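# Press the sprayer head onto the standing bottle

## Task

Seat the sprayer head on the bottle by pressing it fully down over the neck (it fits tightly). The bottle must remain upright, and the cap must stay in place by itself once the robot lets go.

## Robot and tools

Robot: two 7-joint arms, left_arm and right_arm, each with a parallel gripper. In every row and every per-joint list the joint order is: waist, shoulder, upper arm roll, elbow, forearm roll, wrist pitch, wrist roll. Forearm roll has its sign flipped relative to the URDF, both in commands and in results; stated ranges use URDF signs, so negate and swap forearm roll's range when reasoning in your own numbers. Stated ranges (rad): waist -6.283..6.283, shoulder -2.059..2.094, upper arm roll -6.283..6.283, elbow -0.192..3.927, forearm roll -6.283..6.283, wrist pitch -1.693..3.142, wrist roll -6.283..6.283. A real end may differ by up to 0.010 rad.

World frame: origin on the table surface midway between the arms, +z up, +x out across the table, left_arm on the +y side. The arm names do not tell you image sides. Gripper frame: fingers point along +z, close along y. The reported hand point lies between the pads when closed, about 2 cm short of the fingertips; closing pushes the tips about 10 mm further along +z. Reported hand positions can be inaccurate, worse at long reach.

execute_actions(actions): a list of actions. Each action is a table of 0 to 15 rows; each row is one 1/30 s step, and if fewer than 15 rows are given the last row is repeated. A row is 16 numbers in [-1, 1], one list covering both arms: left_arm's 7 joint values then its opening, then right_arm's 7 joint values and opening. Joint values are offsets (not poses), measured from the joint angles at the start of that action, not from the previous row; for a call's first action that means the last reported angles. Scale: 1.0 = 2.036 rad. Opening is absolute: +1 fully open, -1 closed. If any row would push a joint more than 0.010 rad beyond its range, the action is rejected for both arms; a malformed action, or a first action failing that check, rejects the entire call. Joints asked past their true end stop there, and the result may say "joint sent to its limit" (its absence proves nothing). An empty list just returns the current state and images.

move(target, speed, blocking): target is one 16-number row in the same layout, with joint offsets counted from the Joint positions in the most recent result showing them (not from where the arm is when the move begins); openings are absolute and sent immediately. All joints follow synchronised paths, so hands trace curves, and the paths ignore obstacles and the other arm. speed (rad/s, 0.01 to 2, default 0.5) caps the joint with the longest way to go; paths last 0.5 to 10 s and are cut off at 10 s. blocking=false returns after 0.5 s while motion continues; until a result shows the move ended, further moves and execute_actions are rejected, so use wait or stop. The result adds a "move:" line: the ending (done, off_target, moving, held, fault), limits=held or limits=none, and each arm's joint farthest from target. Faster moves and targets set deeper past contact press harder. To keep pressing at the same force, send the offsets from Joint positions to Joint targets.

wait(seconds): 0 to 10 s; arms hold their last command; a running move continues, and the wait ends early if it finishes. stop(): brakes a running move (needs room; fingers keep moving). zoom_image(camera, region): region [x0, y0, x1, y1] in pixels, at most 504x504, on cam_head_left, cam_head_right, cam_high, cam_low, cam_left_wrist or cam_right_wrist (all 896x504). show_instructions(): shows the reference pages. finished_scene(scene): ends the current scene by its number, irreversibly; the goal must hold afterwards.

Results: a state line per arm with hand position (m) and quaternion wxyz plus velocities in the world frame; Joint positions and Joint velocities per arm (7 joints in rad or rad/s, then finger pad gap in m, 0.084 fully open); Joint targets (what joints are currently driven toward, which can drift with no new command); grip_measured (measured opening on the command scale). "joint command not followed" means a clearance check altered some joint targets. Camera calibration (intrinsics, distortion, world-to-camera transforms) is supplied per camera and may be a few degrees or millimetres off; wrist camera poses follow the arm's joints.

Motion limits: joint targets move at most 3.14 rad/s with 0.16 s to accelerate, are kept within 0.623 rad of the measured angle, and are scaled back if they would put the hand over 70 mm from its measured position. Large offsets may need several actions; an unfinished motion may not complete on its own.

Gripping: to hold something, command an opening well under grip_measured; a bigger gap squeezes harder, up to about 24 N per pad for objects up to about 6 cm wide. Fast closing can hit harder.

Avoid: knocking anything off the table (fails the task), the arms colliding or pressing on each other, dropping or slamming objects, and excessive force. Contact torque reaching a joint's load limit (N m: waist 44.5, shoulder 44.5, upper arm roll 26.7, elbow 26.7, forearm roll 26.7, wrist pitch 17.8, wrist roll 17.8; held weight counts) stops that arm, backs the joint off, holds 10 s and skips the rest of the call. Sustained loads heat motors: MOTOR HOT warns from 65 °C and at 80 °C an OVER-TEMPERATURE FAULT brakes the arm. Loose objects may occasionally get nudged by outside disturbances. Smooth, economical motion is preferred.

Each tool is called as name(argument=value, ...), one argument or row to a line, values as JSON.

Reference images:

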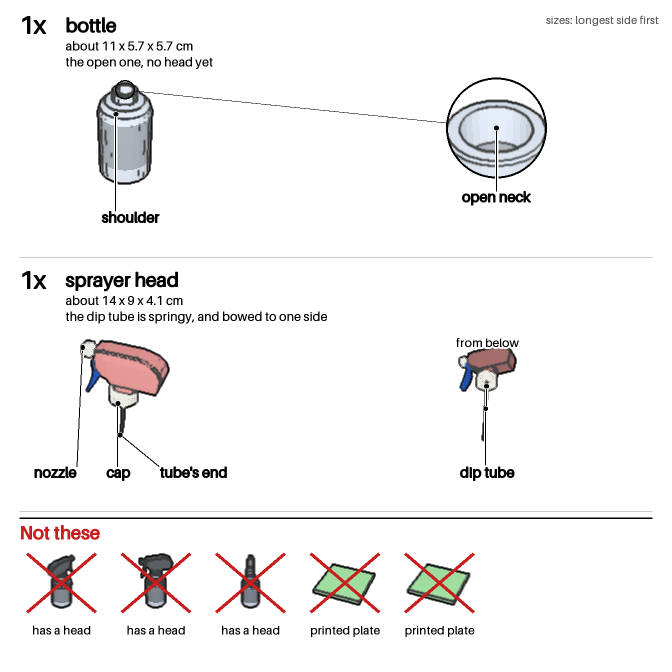

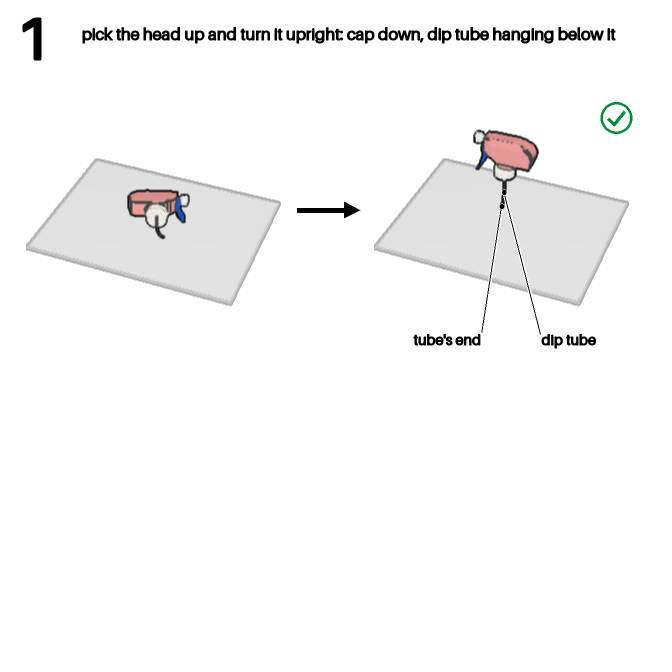

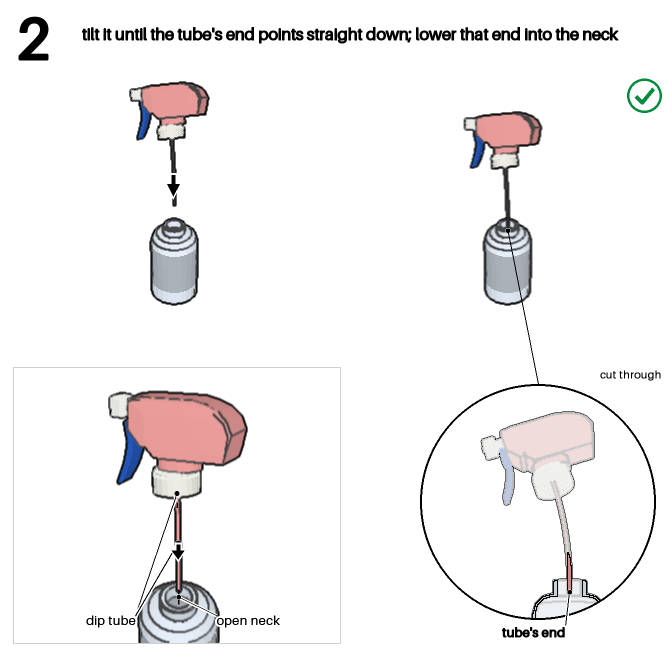

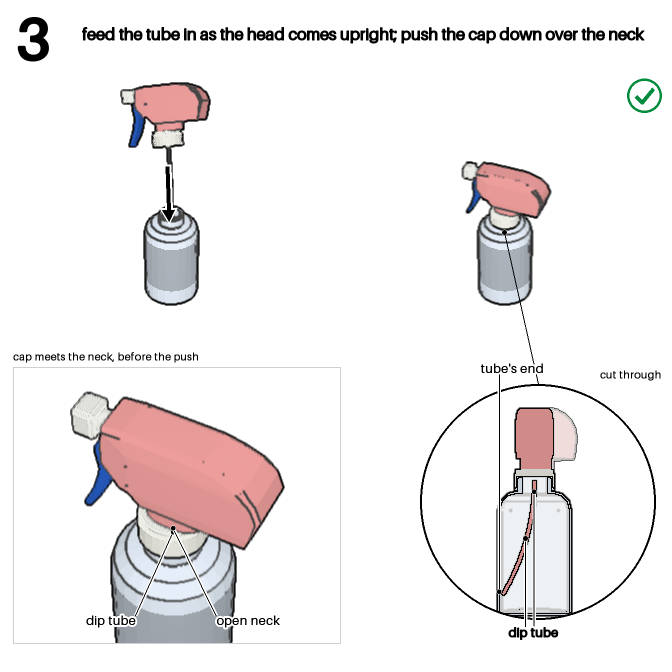

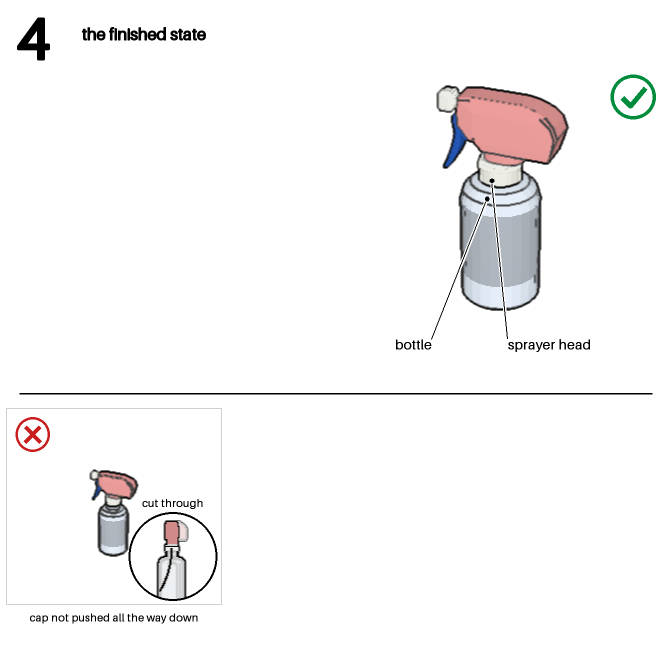

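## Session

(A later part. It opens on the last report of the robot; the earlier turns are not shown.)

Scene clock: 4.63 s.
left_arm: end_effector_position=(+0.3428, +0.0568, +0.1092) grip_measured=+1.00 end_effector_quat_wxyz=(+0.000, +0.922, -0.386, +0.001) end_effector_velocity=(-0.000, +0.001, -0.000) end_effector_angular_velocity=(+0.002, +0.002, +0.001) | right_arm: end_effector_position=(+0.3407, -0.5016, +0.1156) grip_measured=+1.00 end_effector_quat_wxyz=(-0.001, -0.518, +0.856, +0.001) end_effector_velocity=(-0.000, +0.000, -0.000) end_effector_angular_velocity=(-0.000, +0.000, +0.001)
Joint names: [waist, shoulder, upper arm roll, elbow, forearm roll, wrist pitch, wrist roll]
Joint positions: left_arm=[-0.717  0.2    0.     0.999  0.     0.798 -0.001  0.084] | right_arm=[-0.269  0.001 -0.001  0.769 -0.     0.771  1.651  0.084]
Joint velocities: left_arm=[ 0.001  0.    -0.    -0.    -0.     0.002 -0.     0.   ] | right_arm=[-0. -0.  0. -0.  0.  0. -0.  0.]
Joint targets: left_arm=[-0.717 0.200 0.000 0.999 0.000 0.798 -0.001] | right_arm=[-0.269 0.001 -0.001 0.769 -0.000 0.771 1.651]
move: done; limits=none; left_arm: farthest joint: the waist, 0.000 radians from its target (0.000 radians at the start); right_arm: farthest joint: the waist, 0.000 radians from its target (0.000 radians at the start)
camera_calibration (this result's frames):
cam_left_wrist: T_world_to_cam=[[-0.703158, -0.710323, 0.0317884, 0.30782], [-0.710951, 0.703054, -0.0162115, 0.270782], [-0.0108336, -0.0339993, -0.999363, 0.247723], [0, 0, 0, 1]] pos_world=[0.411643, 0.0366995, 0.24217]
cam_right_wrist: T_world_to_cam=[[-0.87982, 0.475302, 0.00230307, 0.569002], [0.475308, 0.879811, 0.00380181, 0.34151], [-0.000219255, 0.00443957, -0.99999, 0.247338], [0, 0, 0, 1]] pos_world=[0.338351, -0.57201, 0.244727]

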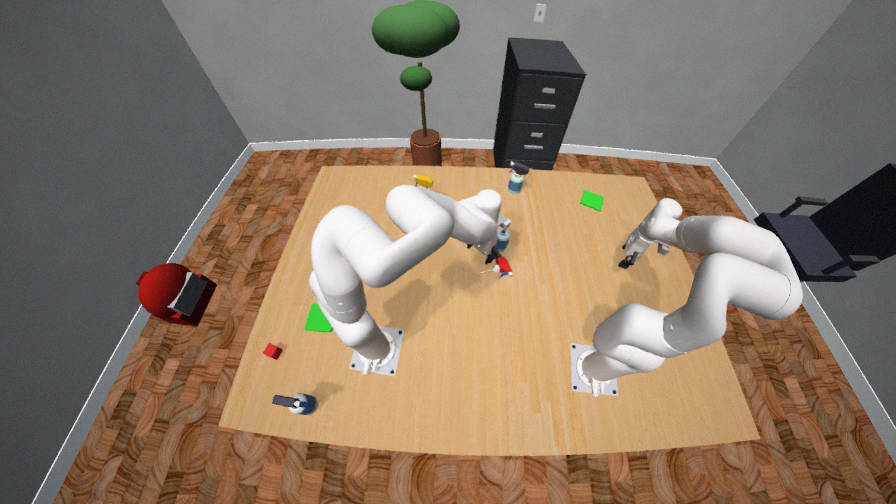

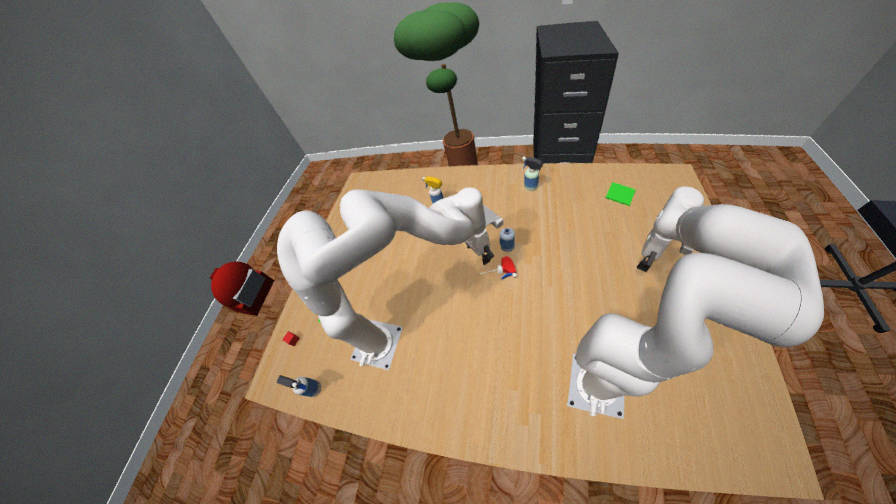

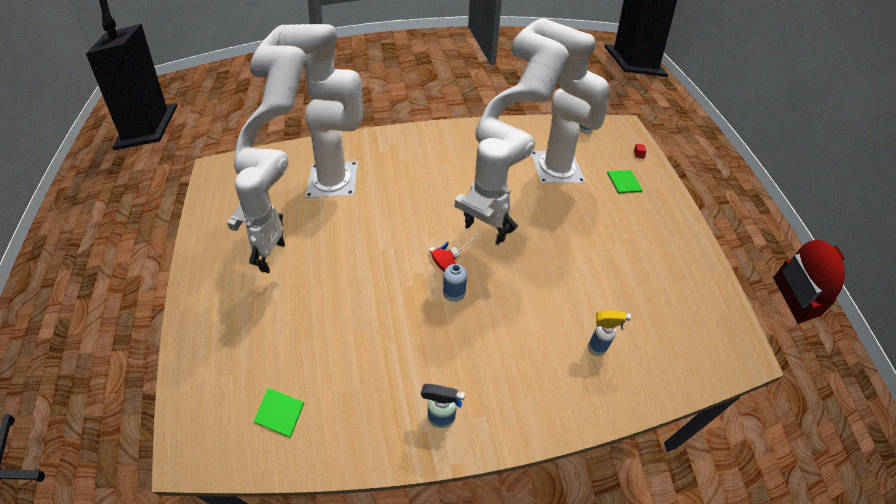

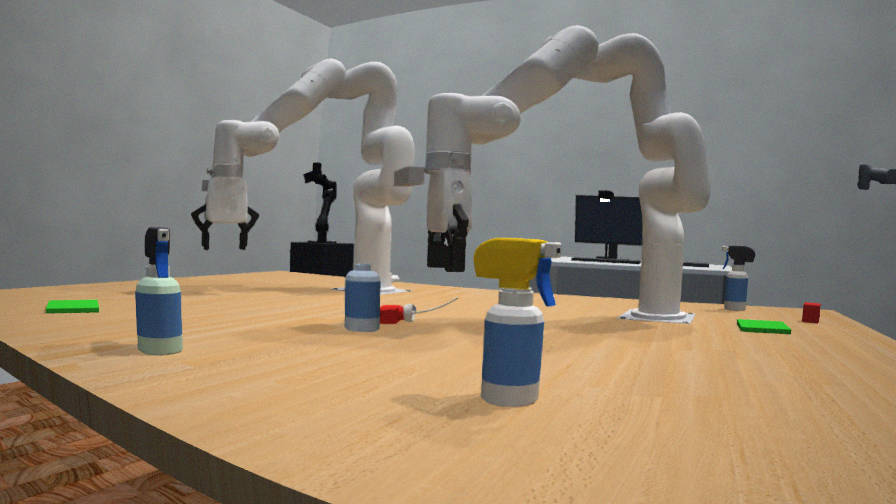

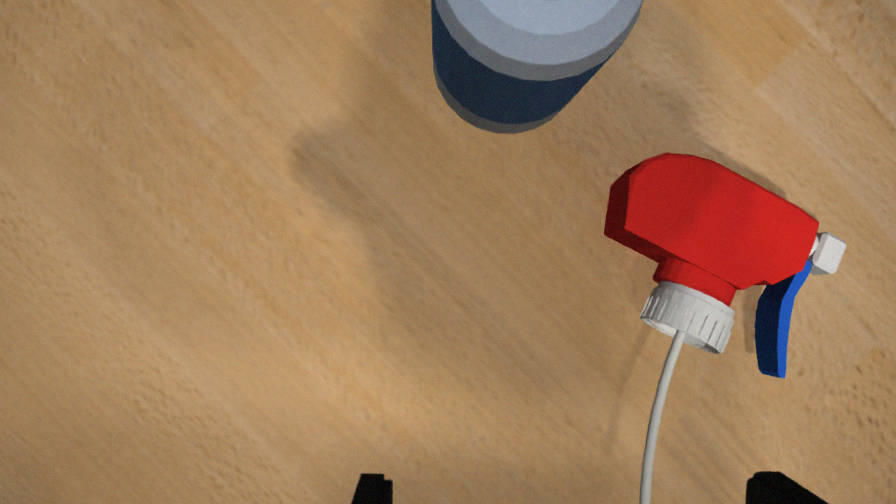

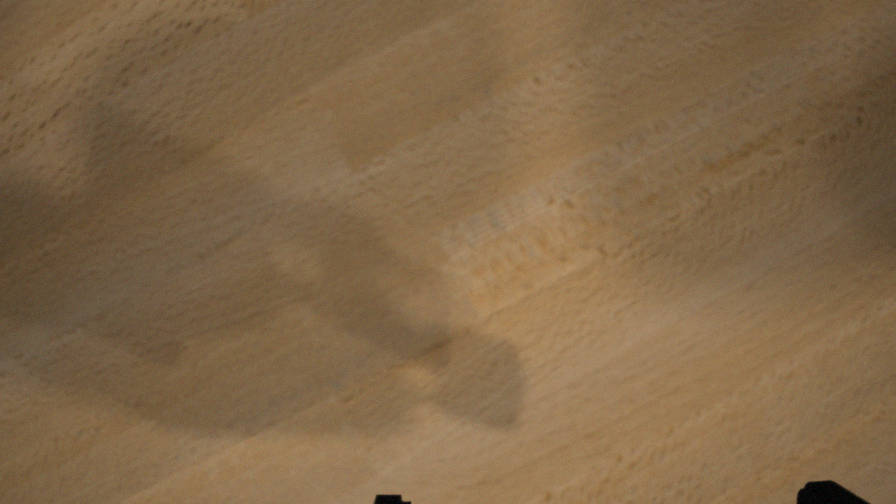

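move(
  target=[-0.0314,0.1135,0,0.196,0,0.083,0.916,0.5,0,0,0,0,0,0,0,1],
  speed=1.2,
)

move(
  target=[0,0.056,0,-0.021,0,-0.077,0,0.5,0,0,0,0,0,0,0,1],
  speed=0.2,
)

zoom_image(
  camera="cam_high",
  region=[390,190,530,310],
)

Scene clock: 8.00 s.
left_arm: end_effector_position=(+0.3766, -0.0297, +0.1293) grip_measured=+0.49 end_effector_quat_wxyz=(+0.000, -0.208, +0.978, -0.000) end_effector_velocity=(-0.000, -0.001, +0.001) end_effector_angular_velocity=(-0.002, -0.002, -0.004) | right_arm: end_effector_position=(+0.3407, -0.5016, +0.1156) grip_measured=+1.00 end_effector_quat_wxyz=(-0.001, -0.518, +0.856, +0.001) end_effector_velocity=(+0.000, -0.000, +0.000) end_effector_angular_velocity=(-0.001, -0.001, -0.000)
Joint names: [waist, shoulder, upper arm roll, elbow, forearm roll, wrist pitch, wrist roll]
Joint positions: left_arm=[-0.781  0.431  0.     1.398  0.     0.967  1.864  0.065] | right_arm=[-0.269  0.001 -0.001  0.769 -0.     0.771  1.651  0.084]
Joint velocities: left_arm=[-0.002 -0.001 -0.     0.    -0.    -0.002  0.002  0.   ] | right_arm=[-0.     0.    -0.001  0.     0.    -0.     0.     0.   ]
Joint targets: left_arm=[-0.781 0.431 0.000 1.398 0.000 0.967 1.864] | right_arm=[-0.269 0.001 -0.001 0.769 -0.000 0.771 1.651]
move: done; limits=none; left_arm: farthest joint: the waist, 0.000 radians from its target (0.064 radians at the start); right_arm: farthest joint: the waist, 0.000 radians from its target (0.000 radians at the start)
camera_calibration (this result's frames):
cam_left_wrist: T_world_to_cam=[[-0.419315, 0.907305, 0.0311715, 0.210719], [0.907452, 0.419894, -0.014869, -0.262062], [-0.0265794, 0.0220518, -0.999403, 0.272863], [0, 0, 0, 1]] pos_world=[0.333419, -0.087165, 0.262236]
cam_right_wrist: T_world_to_cam=[[-0.87982, 0.475302, 0.00230287, 0.569002], [0.475308, 0.879811, 0.00380192, 0.34151], [-0.000219033, 0.00443958, -0.99999, 0.247338], [0, 0, 0, 1]] pos_world=[0.338351, -0.57201, 0.244727]

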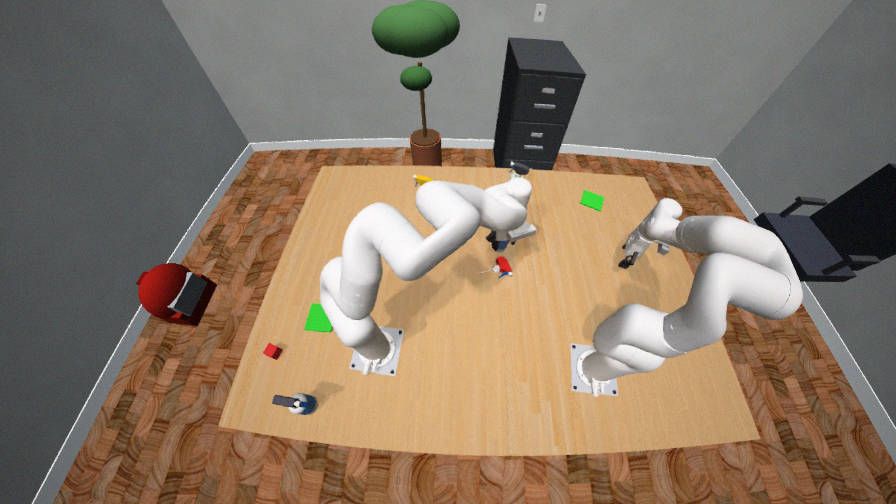

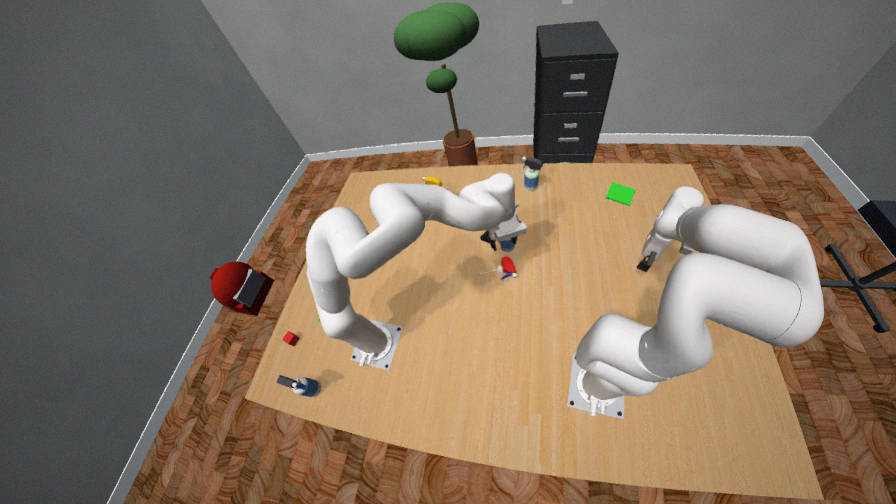

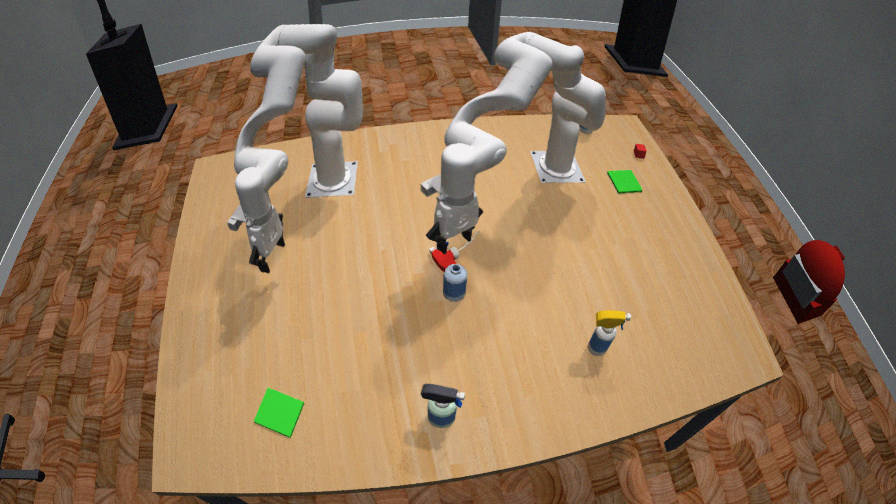

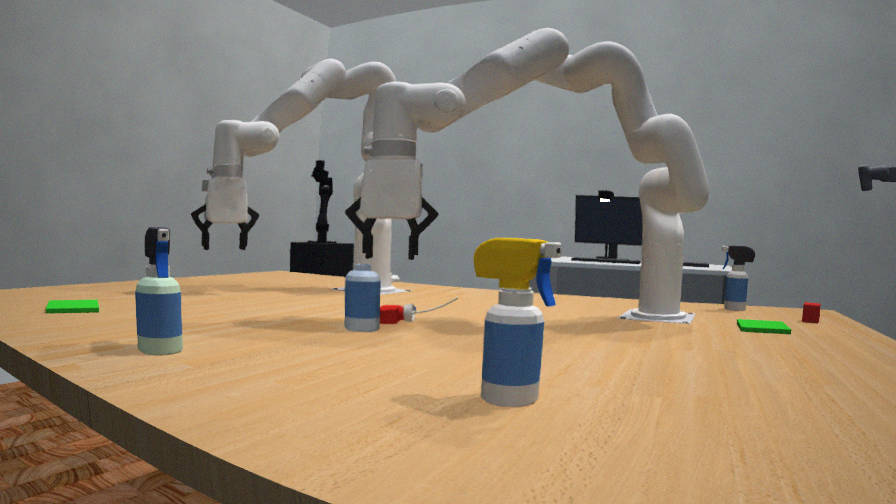

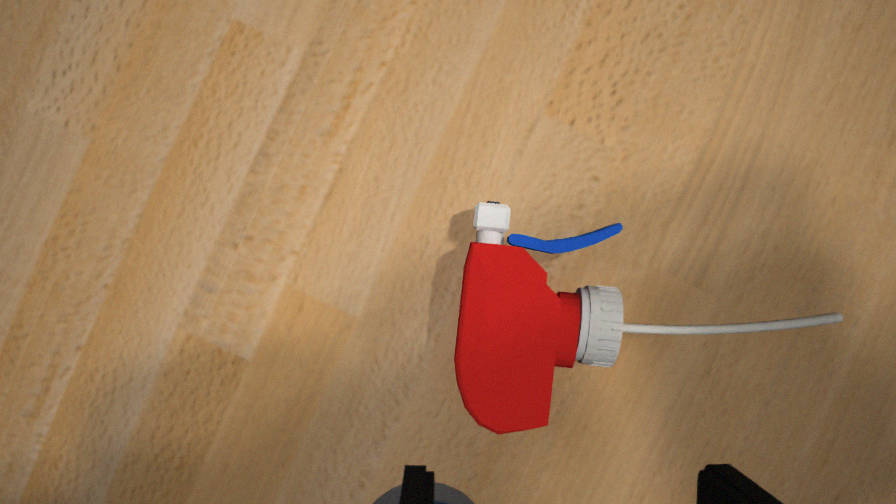

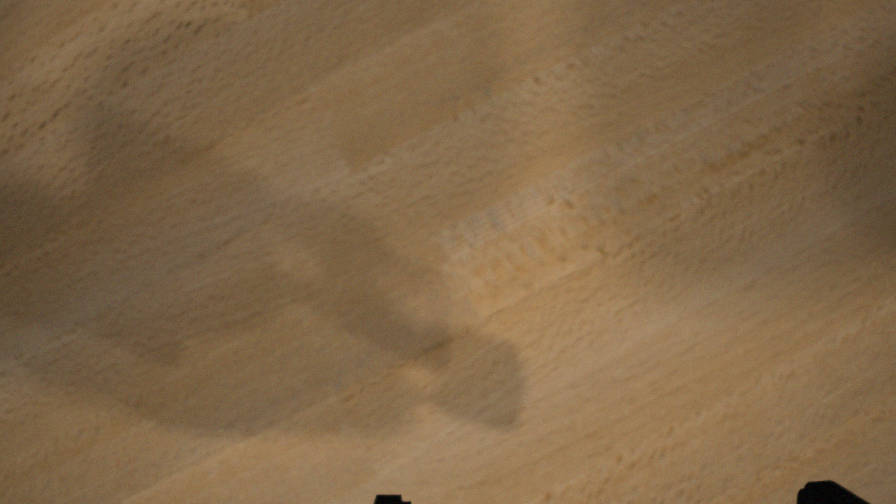

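Scene clock: 9.30 s.
left_arm: end_effector_position=(+0.3782, -0.0316, +0.0594) grip_measured=+0.49 end_effector_quat_wxyz=(+0.000, -0.208, +0.978, -0.000) end_effector_velocity=(-0.000, +0.000, -0.002) end_effector_angular_velocity=(-0.000, +0.001, +0.001) | right_arm: end_effector_position=(+0.3407, -0.5016, +0.1156) grip_measured=+1.00 end_effector_quat_wxyz=(-0.001, -0.518, +0.856, +0.001) end_effector_velocity=(-0.000, -0.000, -0.000) end_effector_angular_velocity=(-0.000, +0.001, -0.001)
Joint names: [waist, shoulder, upper arm roll, elbow, forearm roll, wrist pitch, wrist roll]
Joint positions: left_arm=[-0.781  0.544  0.     1.356  0.     0.81   1.864  0.065] | right_arm=[-0.269  0.001 -0.001  0.769 -0.     0.771  1.651  0.084]
Joint velocities: left_arm=[-0.     0.003  0.    -0.002  0.001 -0.004 -0.     0.   ] | right_arm=[-0.     0.    -0.001 -0.001  0.001  0.    -0.    -0.   ]
Joint targets: left_arm=[-0.781 0.545 0.000 1.355 0.000 0.810 1.864] | right_arm=[-0.269 0.001 -0.001 0.769 -0.000 0.771 1.651]
move: done; limits=none; left_arm: farthest joint: the shoulder, 0.001 radians from its target (0.114 radians at the start); right_arm: farthest joint: the waist, 0.000 radians from its target (0.000 radians at the start)
camera_calibration (this result's frames):
cam_left_wrist: T_world_to_cam=[[-0.419344, 0.907308, 0.0306963, 0.215298], [0.907449, 0.419906, -0.0146991, -0.263794], [-0.0262262, 0.0216913, -0.999421, 0.202944], [0, 0, 0, 1]] pos_world=[0.334986, -0.0889747, 0.19234]
cam_right_wrist: T_world_to_cam=[[-0.87982, 0.475302, 0.00230281, 0.569002], [0.475308, 0.879811, 0.00380192, 0.34151], [-0.000218975, 0.00443955, -0.99999, 0.247338], [0, 0, 0, 1]] pos_world=[0.338351, -0.57201, 0.244727]

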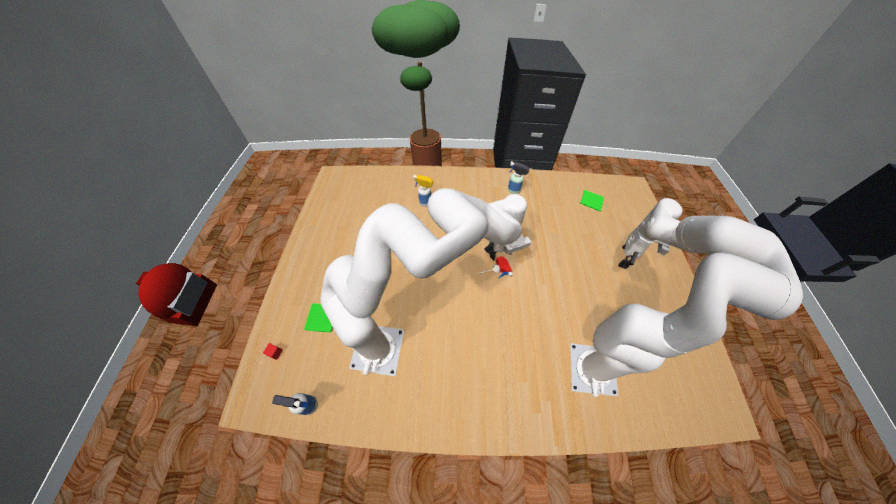

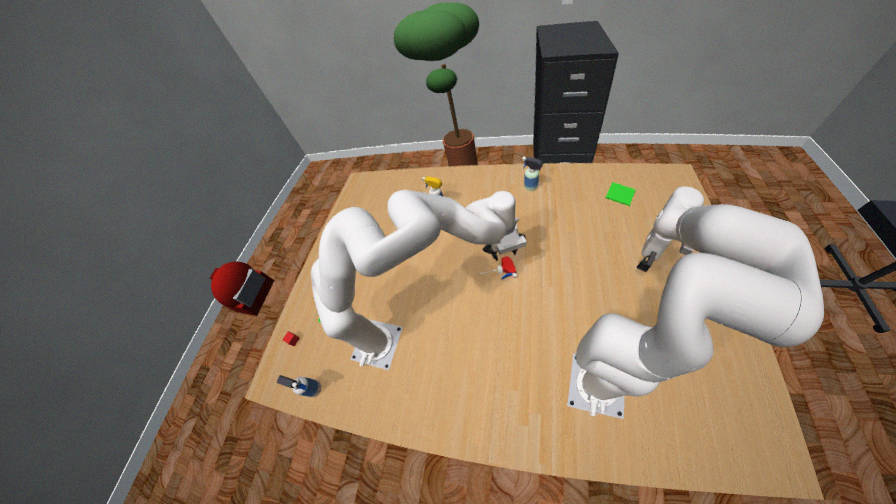

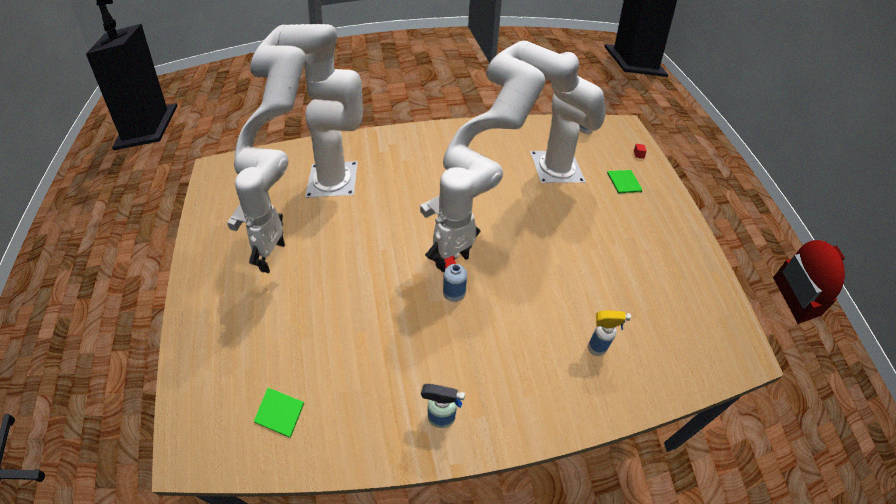

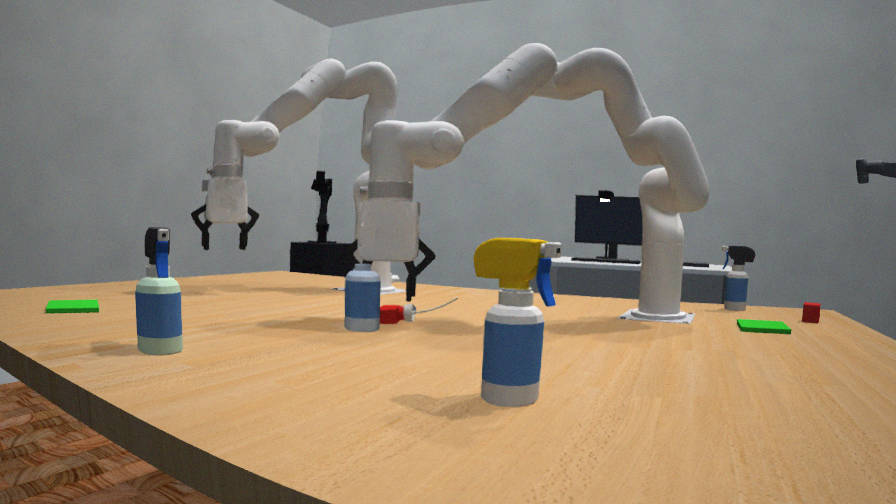

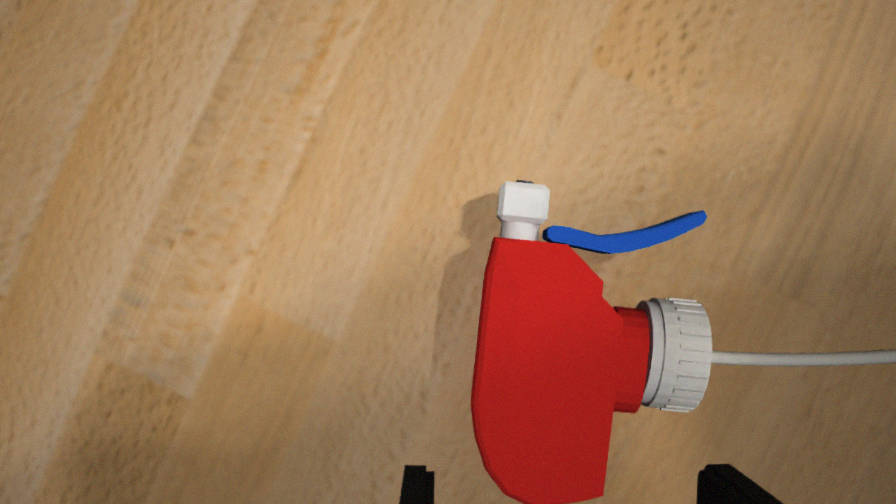

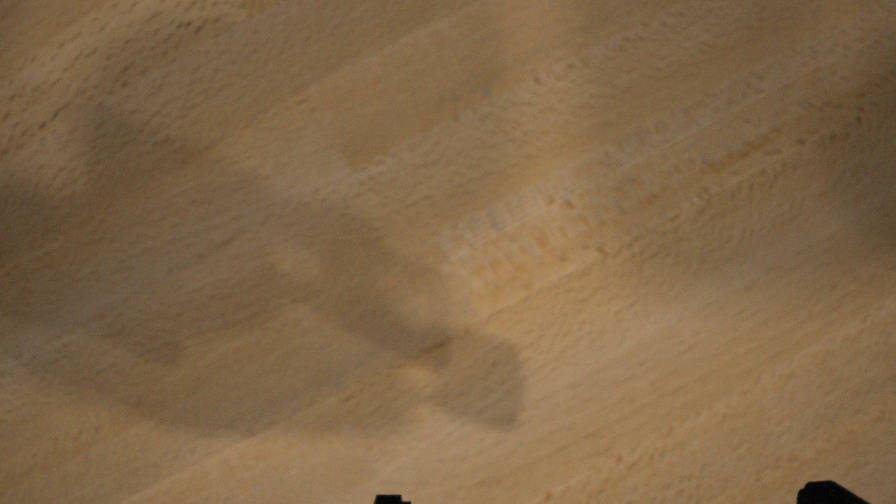

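Region (390, 190, 530, 310) of cam_high's 896x504 image, scaled by 3.600, with more detail than that image has; it fills the top 432 rows of this view, and the rest is white.

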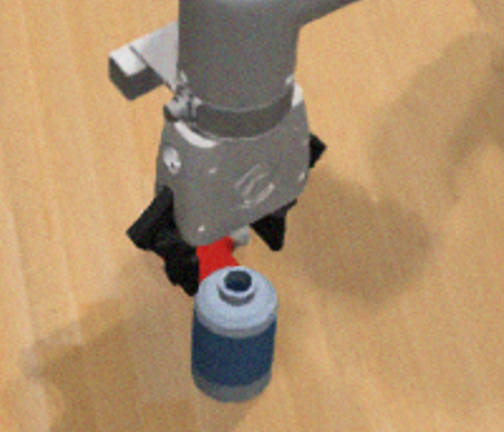

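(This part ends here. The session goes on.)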